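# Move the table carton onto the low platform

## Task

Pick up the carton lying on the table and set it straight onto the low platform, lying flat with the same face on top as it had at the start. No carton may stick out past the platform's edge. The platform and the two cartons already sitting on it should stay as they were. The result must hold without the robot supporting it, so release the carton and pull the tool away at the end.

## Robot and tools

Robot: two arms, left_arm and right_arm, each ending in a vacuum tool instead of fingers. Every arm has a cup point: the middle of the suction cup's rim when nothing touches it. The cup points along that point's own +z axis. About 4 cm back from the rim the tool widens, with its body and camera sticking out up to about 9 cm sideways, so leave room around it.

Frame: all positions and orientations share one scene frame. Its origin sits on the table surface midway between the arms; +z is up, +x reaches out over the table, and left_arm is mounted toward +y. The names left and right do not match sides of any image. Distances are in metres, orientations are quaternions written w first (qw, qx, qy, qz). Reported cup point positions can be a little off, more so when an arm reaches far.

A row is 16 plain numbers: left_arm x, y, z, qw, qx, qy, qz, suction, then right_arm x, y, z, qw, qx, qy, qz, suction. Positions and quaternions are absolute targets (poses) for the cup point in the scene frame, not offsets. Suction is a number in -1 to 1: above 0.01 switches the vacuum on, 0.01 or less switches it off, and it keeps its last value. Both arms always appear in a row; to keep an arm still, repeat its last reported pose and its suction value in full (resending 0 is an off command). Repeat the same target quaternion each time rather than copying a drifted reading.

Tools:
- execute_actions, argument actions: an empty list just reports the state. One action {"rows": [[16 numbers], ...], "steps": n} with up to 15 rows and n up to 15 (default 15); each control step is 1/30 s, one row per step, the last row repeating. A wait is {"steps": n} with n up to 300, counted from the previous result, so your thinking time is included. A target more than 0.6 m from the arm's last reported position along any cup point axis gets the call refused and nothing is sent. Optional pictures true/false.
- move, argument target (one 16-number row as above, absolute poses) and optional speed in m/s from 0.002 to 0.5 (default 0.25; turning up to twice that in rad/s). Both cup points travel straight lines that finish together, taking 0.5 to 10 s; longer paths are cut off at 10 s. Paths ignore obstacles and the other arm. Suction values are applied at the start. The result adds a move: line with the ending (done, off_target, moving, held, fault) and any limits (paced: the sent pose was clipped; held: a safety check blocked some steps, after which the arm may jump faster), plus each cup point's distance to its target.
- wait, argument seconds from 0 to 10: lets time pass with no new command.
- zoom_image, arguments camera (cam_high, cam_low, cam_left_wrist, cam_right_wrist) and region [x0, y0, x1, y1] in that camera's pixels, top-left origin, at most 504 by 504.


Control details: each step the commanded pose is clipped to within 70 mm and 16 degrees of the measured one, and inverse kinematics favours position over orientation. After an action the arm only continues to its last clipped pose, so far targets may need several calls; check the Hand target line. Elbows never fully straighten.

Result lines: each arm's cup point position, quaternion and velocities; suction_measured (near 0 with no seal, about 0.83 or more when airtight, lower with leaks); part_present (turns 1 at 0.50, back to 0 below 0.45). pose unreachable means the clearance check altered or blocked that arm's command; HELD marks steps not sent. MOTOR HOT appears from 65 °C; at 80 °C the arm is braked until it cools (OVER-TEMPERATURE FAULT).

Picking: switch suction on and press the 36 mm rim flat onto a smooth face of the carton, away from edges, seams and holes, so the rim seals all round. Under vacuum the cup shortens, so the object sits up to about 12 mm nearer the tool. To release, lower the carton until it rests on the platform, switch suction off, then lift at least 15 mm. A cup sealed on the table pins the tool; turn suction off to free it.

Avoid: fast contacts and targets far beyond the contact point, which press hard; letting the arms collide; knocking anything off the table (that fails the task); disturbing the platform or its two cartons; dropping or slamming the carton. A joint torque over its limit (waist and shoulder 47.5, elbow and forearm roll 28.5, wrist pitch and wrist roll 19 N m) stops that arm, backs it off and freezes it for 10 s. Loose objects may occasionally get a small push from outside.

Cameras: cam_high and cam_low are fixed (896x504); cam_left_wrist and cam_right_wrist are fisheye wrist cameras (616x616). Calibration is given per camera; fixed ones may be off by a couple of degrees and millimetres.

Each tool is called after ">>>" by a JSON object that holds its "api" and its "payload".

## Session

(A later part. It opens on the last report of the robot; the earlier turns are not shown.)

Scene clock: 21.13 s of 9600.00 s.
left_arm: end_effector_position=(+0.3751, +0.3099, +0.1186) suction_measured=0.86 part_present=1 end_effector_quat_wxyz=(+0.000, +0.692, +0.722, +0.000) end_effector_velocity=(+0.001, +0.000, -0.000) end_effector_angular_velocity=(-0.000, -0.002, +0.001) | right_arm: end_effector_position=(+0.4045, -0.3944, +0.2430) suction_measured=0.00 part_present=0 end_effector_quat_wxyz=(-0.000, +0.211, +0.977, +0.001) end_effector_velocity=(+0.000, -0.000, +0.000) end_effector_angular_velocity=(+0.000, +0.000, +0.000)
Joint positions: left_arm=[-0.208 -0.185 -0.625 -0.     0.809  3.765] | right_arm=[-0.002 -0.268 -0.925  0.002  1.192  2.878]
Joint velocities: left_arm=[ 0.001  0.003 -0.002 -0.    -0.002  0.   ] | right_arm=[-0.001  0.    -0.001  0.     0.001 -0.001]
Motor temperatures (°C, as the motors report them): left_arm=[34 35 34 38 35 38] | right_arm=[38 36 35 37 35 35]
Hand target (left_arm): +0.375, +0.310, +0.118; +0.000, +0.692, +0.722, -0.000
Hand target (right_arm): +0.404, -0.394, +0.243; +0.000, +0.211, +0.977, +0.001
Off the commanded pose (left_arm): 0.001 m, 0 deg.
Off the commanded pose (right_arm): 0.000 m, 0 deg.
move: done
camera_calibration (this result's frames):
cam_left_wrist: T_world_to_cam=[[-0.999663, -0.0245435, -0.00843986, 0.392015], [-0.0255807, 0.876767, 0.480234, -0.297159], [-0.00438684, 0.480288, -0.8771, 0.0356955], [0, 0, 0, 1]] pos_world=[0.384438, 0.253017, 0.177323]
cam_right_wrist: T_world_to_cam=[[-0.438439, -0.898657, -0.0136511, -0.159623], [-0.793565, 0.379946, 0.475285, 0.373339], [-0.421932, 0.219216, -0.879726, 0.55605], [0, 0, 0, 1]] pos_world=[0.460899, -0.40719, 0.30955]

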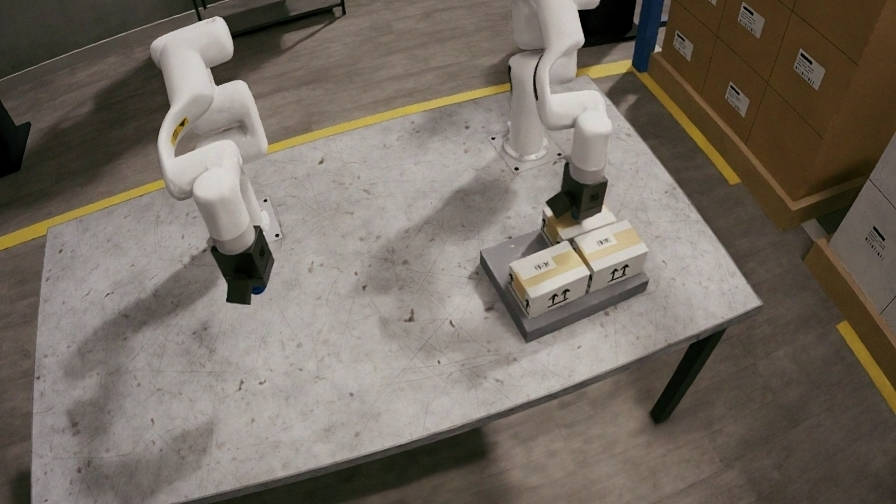

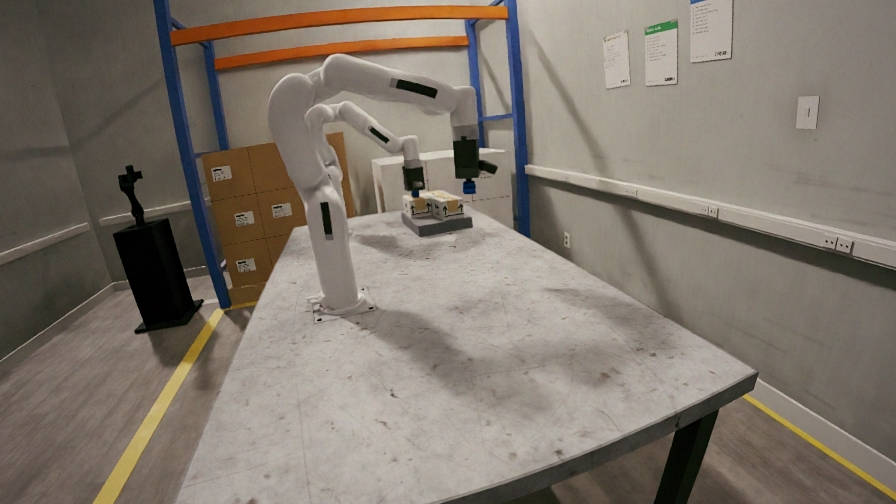

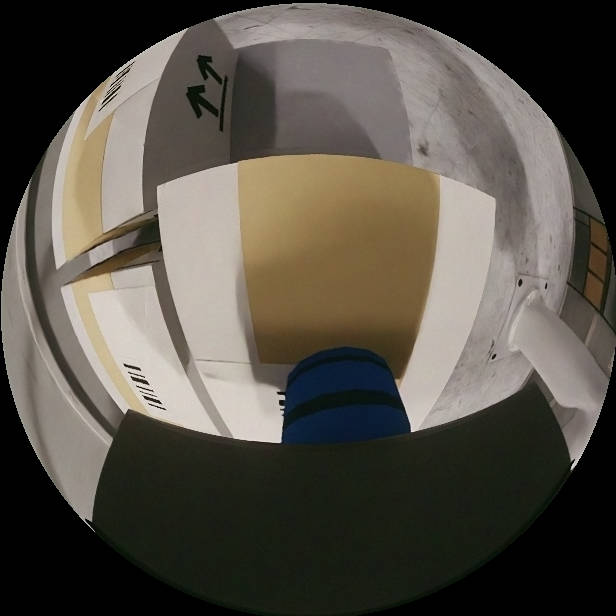

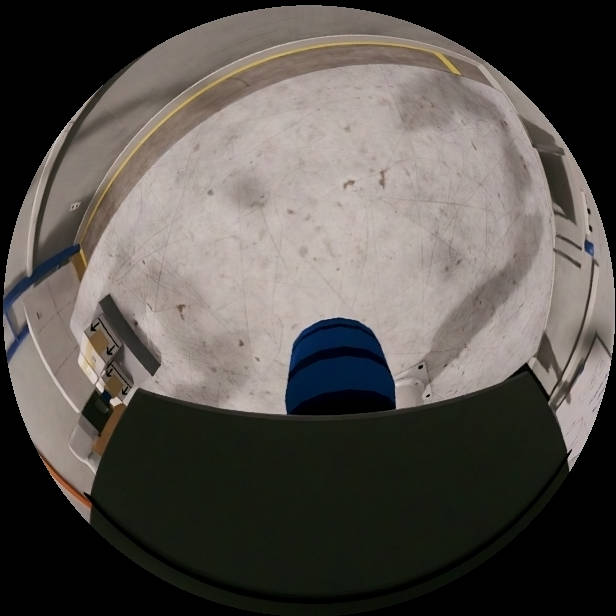

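>>> {"api": "move", "payload": {"target": [0.375,0.31,0.111,0,0.6915,0.7224,0,1,0.4045,-0.3944,0.243,0,0.211,0.977,0.001,0], "speed": 0.02}}

>>> {"api": "execute_actions", "payload": {"actions": [{"rows":[[0.375,0.31,0.111,0,0.6915,0.7224,0,0,0.4045,-0.3944,0.243,0,0.211,0.977,0.001,0]],"steps":12}], "pictures": false}}

>>> {"api": "move", "payload": {"target": [0.375,0.31,0.26,0,0.6915,0.7224,0,0,0.4045,-0.3944,0.243,0,0.211,0.977,0.001,0]}}

Scene clock: 22.77 s of 9600.00 s.
left_arm: end_effector_position=(+0.3771, +0.3098, +0.1173) suction_measured=0.86 part_present=1 end_effector_quat_wxyz=(+0.005, +0.691, +0.722, +0.003) end_effector_velocity=(-0.001, -0.001, -0.000) end_effector_angular_velocity=(-0.001, -0.006, -0.001) | right_arm: end_effector_position=(+0.4045, -0.3944, +0.2430) suction_measured=0.00 part_present=0 end_effector_quat_wxyz=(+0.000, +0.211, +0.977, +0.001) end_effector_velocity=(-0.000, -0.000, -0.000) end_effector_angular_velocity=(-0.002, +0.000, -0.000)
Joint positions: left_arm=[-0.208 -0.183 -0.62   0.     0.792  3.765] | right_arm=[-0.002 -0.268 -0.925  0.002  1.192  2.878]
Joint velocities: left_arm=[-0.002 -0.007  0.011 -0.001 -0.009 -0.   ] | right_arm=[-0.    -0.     0.001 -0.002 -0.     0.001]
Motor temperatures (°C, as the motors report them): left_arm=[34 35 34 38 35 38] | right_arm=[38 36 35 37 35 35]
Hand target (left_arm): +0.375, +0.310, +0.111; +0.000, +0.692, +0.722, -0.000
Hand target (right_arm): +0.404, -0.394, +0.243; -0.000, +0.211, +0.977, +0.001
Off the commanded pose (left_arm): 0.007 m, 1 deg.
Off the commanded pose (right_arm): 0.000 m, 0 deg.
move: off_target (left_arm)
camera_calibration (this result's frames):
cam_left_wrist: T_world_to_cam=[[-0.999511, -0.0247527, -0.0190966, 0.395276], [-0.0308767, 0.87732, 0.478912, -0.294465], [0.00489948, 0.479268, -0.877655, 0.031514], [0, 0, 0, 1]] pos_world=[0.385836, 0.253021, 0.17623]
cam_right_wrist: T_world_to_cam=[[-0.438438, -0.898658, -0.0136511, -0.159623], [-0.793565, 0.379946, 0.475285, 0.373339], [-0.421931, 0.219216, -0.879726, 0.55605], [0, 0, 0, 1]] pos_world=[0.460899, -0.40719, 0.30955]

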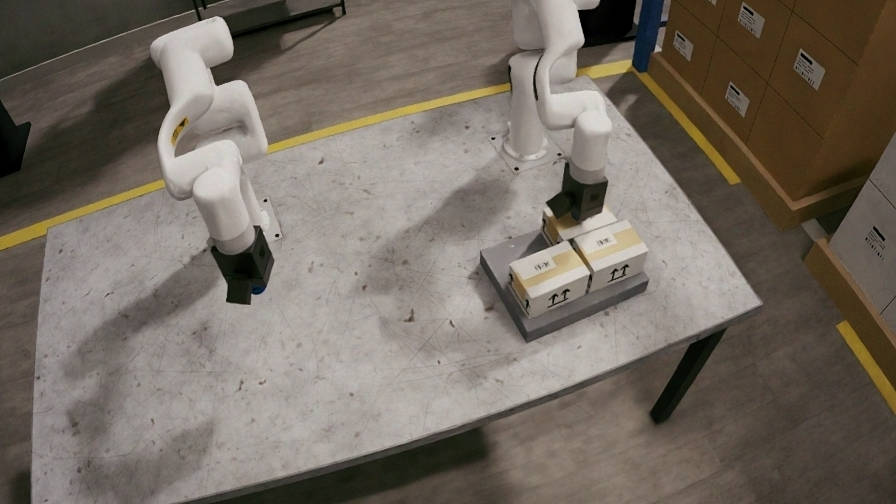

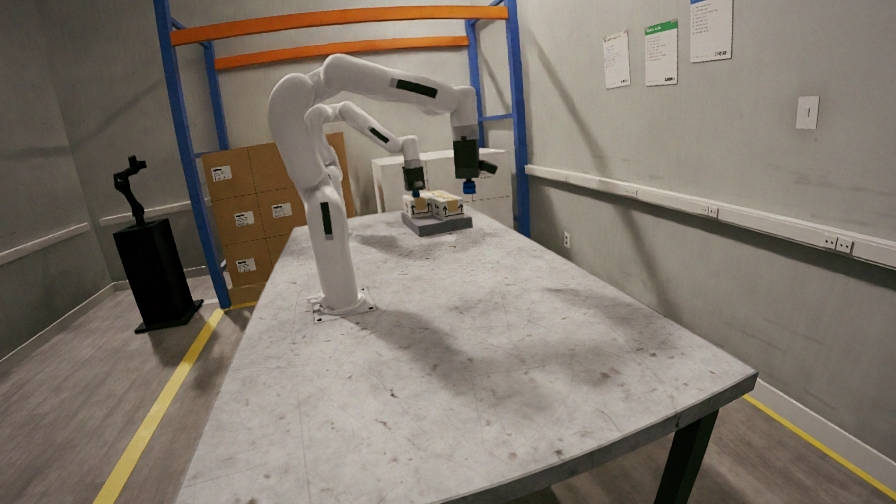

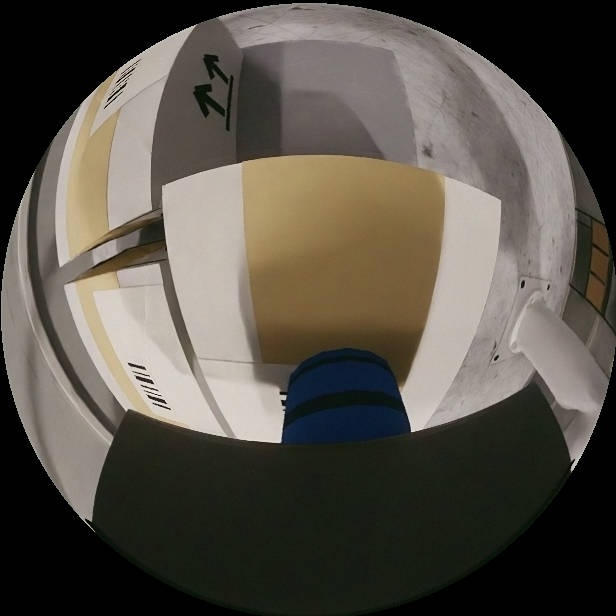

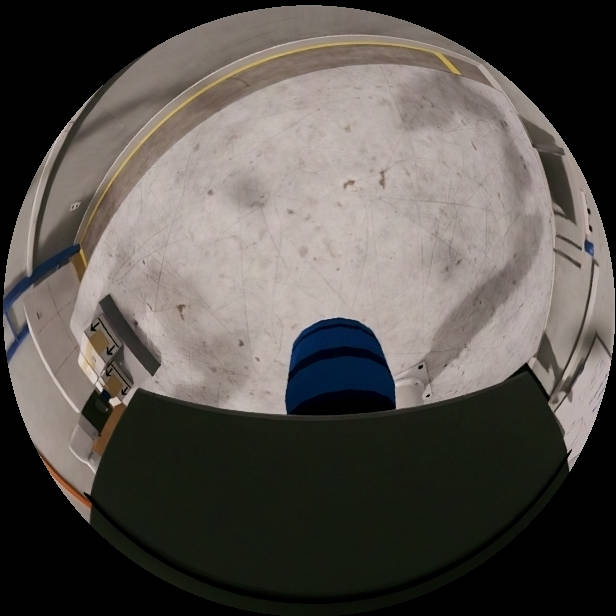

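Scene clock: 23.17 s of 9600.00 s.
left_arm: end_effector_position=(+0.3775, +0.3098, +0.1178) suction_measured=0.01 part_present=0 end_effector_quat_wxyz=(+0.006, +0.691, +0.722, +0.004) end_effector_velocity=(-0.001, -0.000, -0.000) end_effector_angular_velocity=(+0.000, +0.002, -0.001) | right_arm: end_effector_position=(+0.4045, -0.3944, +0.2430) suction_measured=0.00 part_present=0 end_effector_quat_wxyz=(-0.000, +0.211, +0.977, +0.001) end_effector_velocity=(+0.000, -0.001, +0.000) end_effector_angular_velocity=(-0.003, -0.000, +0.001)
Joint positions: left_arm=[-0.208 -0.185 -0.62  -0.     0.79   3.765] | right_arm=[-0.002 -0.268 -0.925  0.002  1.192  2.878]
Joint velocities: left_arm=[-0.001 -0.     0.    -0.     0.002 -0.   ] | right_arm=[-0.    -0.    -0.    -0.004  0.001  0.   ]
Motor temperatures (°C, as the motors report them): left_arm=[34 35 34 38 35 38] | right_arm=[38 36 35 37 35 35]
Hand target (left_arm): +0.375, +0.310, +0.111; +0.000, +0.692, +0.722, -0.000
Hand target (right_arm): +0.405, -0.394, +0.243; -0.000, +0.211, +0.977, +0.001
Off the commanded pose (left_arm): 0.007 m, 1 deg.
Off the commanded pose (right_arm): 0.000 m, 0 deg.
Steps of this call (steps 1 to 12: all 12 steps of this action). Readings (end_effector_position | what the end effector reports):
1: left_arm (+0.3771, +0.3098, +0.1173) | right_arm (+0.4045, -0.3944, +0.2430) | left_arm suction_measured=0.56 part_present=1 | right_arm suction_measured=0.00 part_present=0
2: left_arm (+0.3771, +0.3098, +0.1175) | right_arm (+0.4045, -0.3944, +0.2430) | left_arm suction_measured=0.21 part_present=0 | right_arm suction_measured=0.00 part_present=0
4: left_arm (+0.3774, +0.3098, +0.1177) | right_arm (+0.4045, -0.3944, +0.2430) | left_arm suction_measured=0.01 part_present=0 | right_arm suction_measured=0.00 part_present=0
8: left_arm (+0.3775, +0.3098, +0.1178) | right_arm (+0.4045, -0.3944, +0.2430) | left_arm suction_measured=0.01 part_present=0 | right_arm suction_measured=0.00 part_present=0
12: the state above

Scene clock: 24.50 s of 9600.00 s.
left_arm: end_effector_position=(+0.3749, +0.3103, +0.2593) suction_measured=0.01 part_present=0 end_effector_quat_wxyz=(-0.001, +0.691, +0.723, -0.000) end_effector_velocity=(+0.002, -0.000, +0.006) end_effector_angular_velocity=(-0.001, -0.008, -0.000) | right_arm: end_effector_position=(+0.4045, -0.3944, +0.2430) suction_measured=0.00 part_present=0 end_effector_quat_wxyz=(-0.000, +0.211, +0.977, +0.001) end_effector_velocity=(+0.000, -0.000, +0.000) end_effector_angular_velocity=(-0.001, -0.000, +0.001)
Joint positions: left_arm=[-0.208 -0.35  -0.898  0.001  1.249  3.764] | right_arm=[-0.002 -0.268 -0.925  0.002  1.192  2.878]
Joint velocities: left_arm=[-0.    -0.003 -0.012 -0.     0.007  0.   ] | right_arm=[ 0.    -0.    -0.    -0.001  0.     0.   ]
Motor temperatures (°C, as the motors report them): left_arm=[34 35 34 38 35 38] | right_arm=[38 36 35 37 35 35]
Hand target (left_arm): +0.375, +0.310, +0.260; -0.000, +0.691, +0.723, +0.000
Hand target (right_arm): +0.404, -0.394, +0.243; -0.000, +0.211, +0.977, +0.001
Off the commanded pose (left_arm): 0.001 m, 0 deg.
Off the commanded pose (right_arm): 0.000 m, 0 deg.
move: done
camera_calibration (this result's frames):
cam_left_wrist: T_world_to_cam=[[-0.999642, -0.0259641, -0.00652848, 0.392906], [-0.0259011, 0.876219, 0.481216, -0.365111], [-0.00677396, 0.481213, -0.876578, 0.159357], [0, 0, 0, 1]] pos_world=[0.384388, 0.253434, 0.317951]
cam_right_wrist: T_world_to_cam=[[-0.438439, -0.898657, -0.0136511, -0.159623], [-0.793565, 0.379946, 0.475285, 0.373339], [-0.421931, 0.219216, -0.879726, 0.55605], [0, 0, 0, 1]] pos_world=[0.460899, -0.40719, 0.30955]

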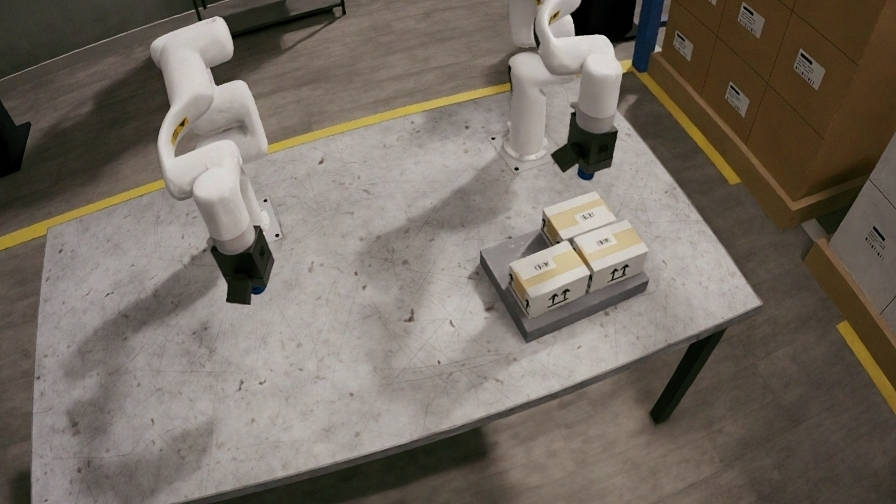

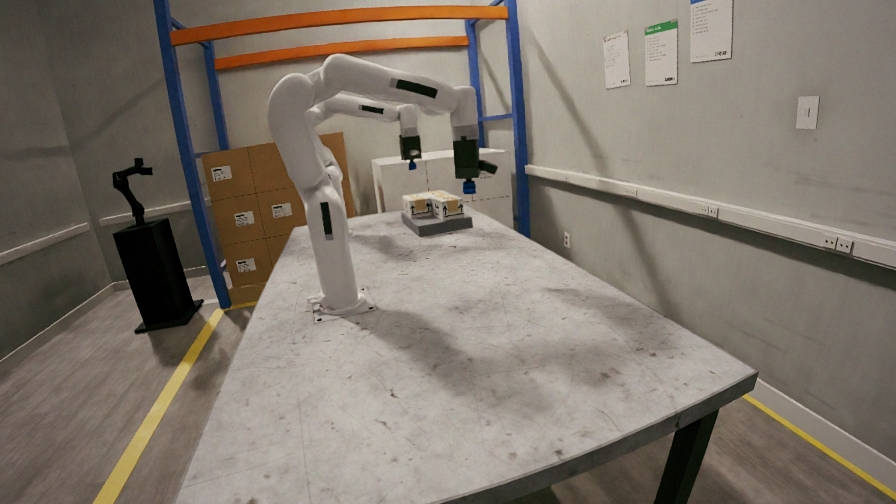

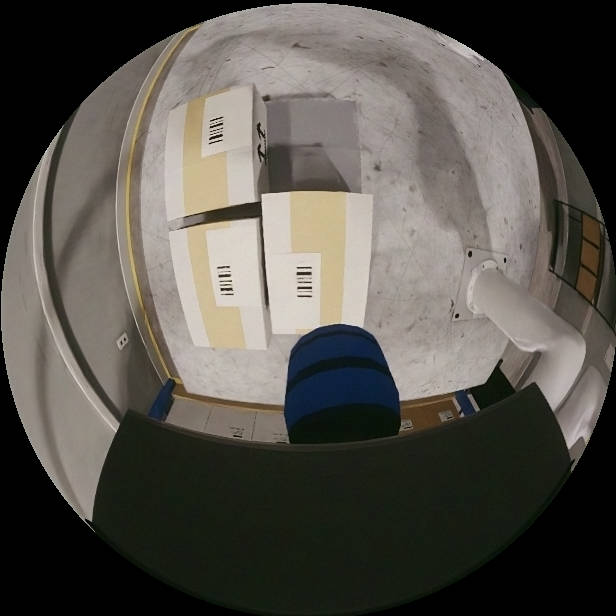

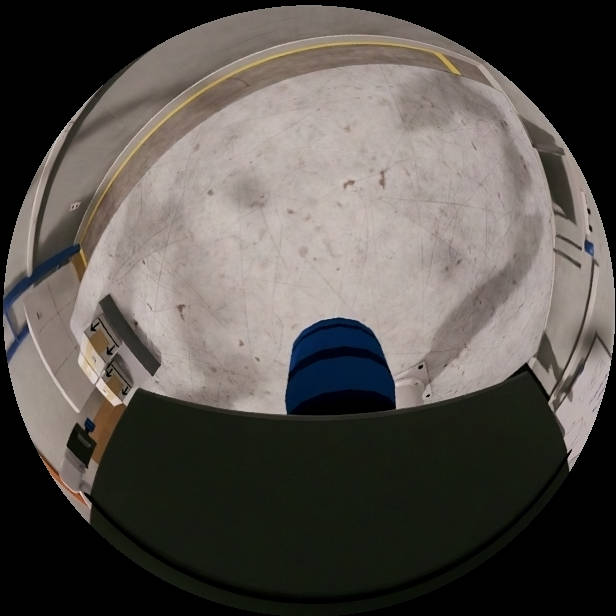

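>>> {"api": "finished_scene", "payload": {"scene": 1}}

The scene is finished: the task was done.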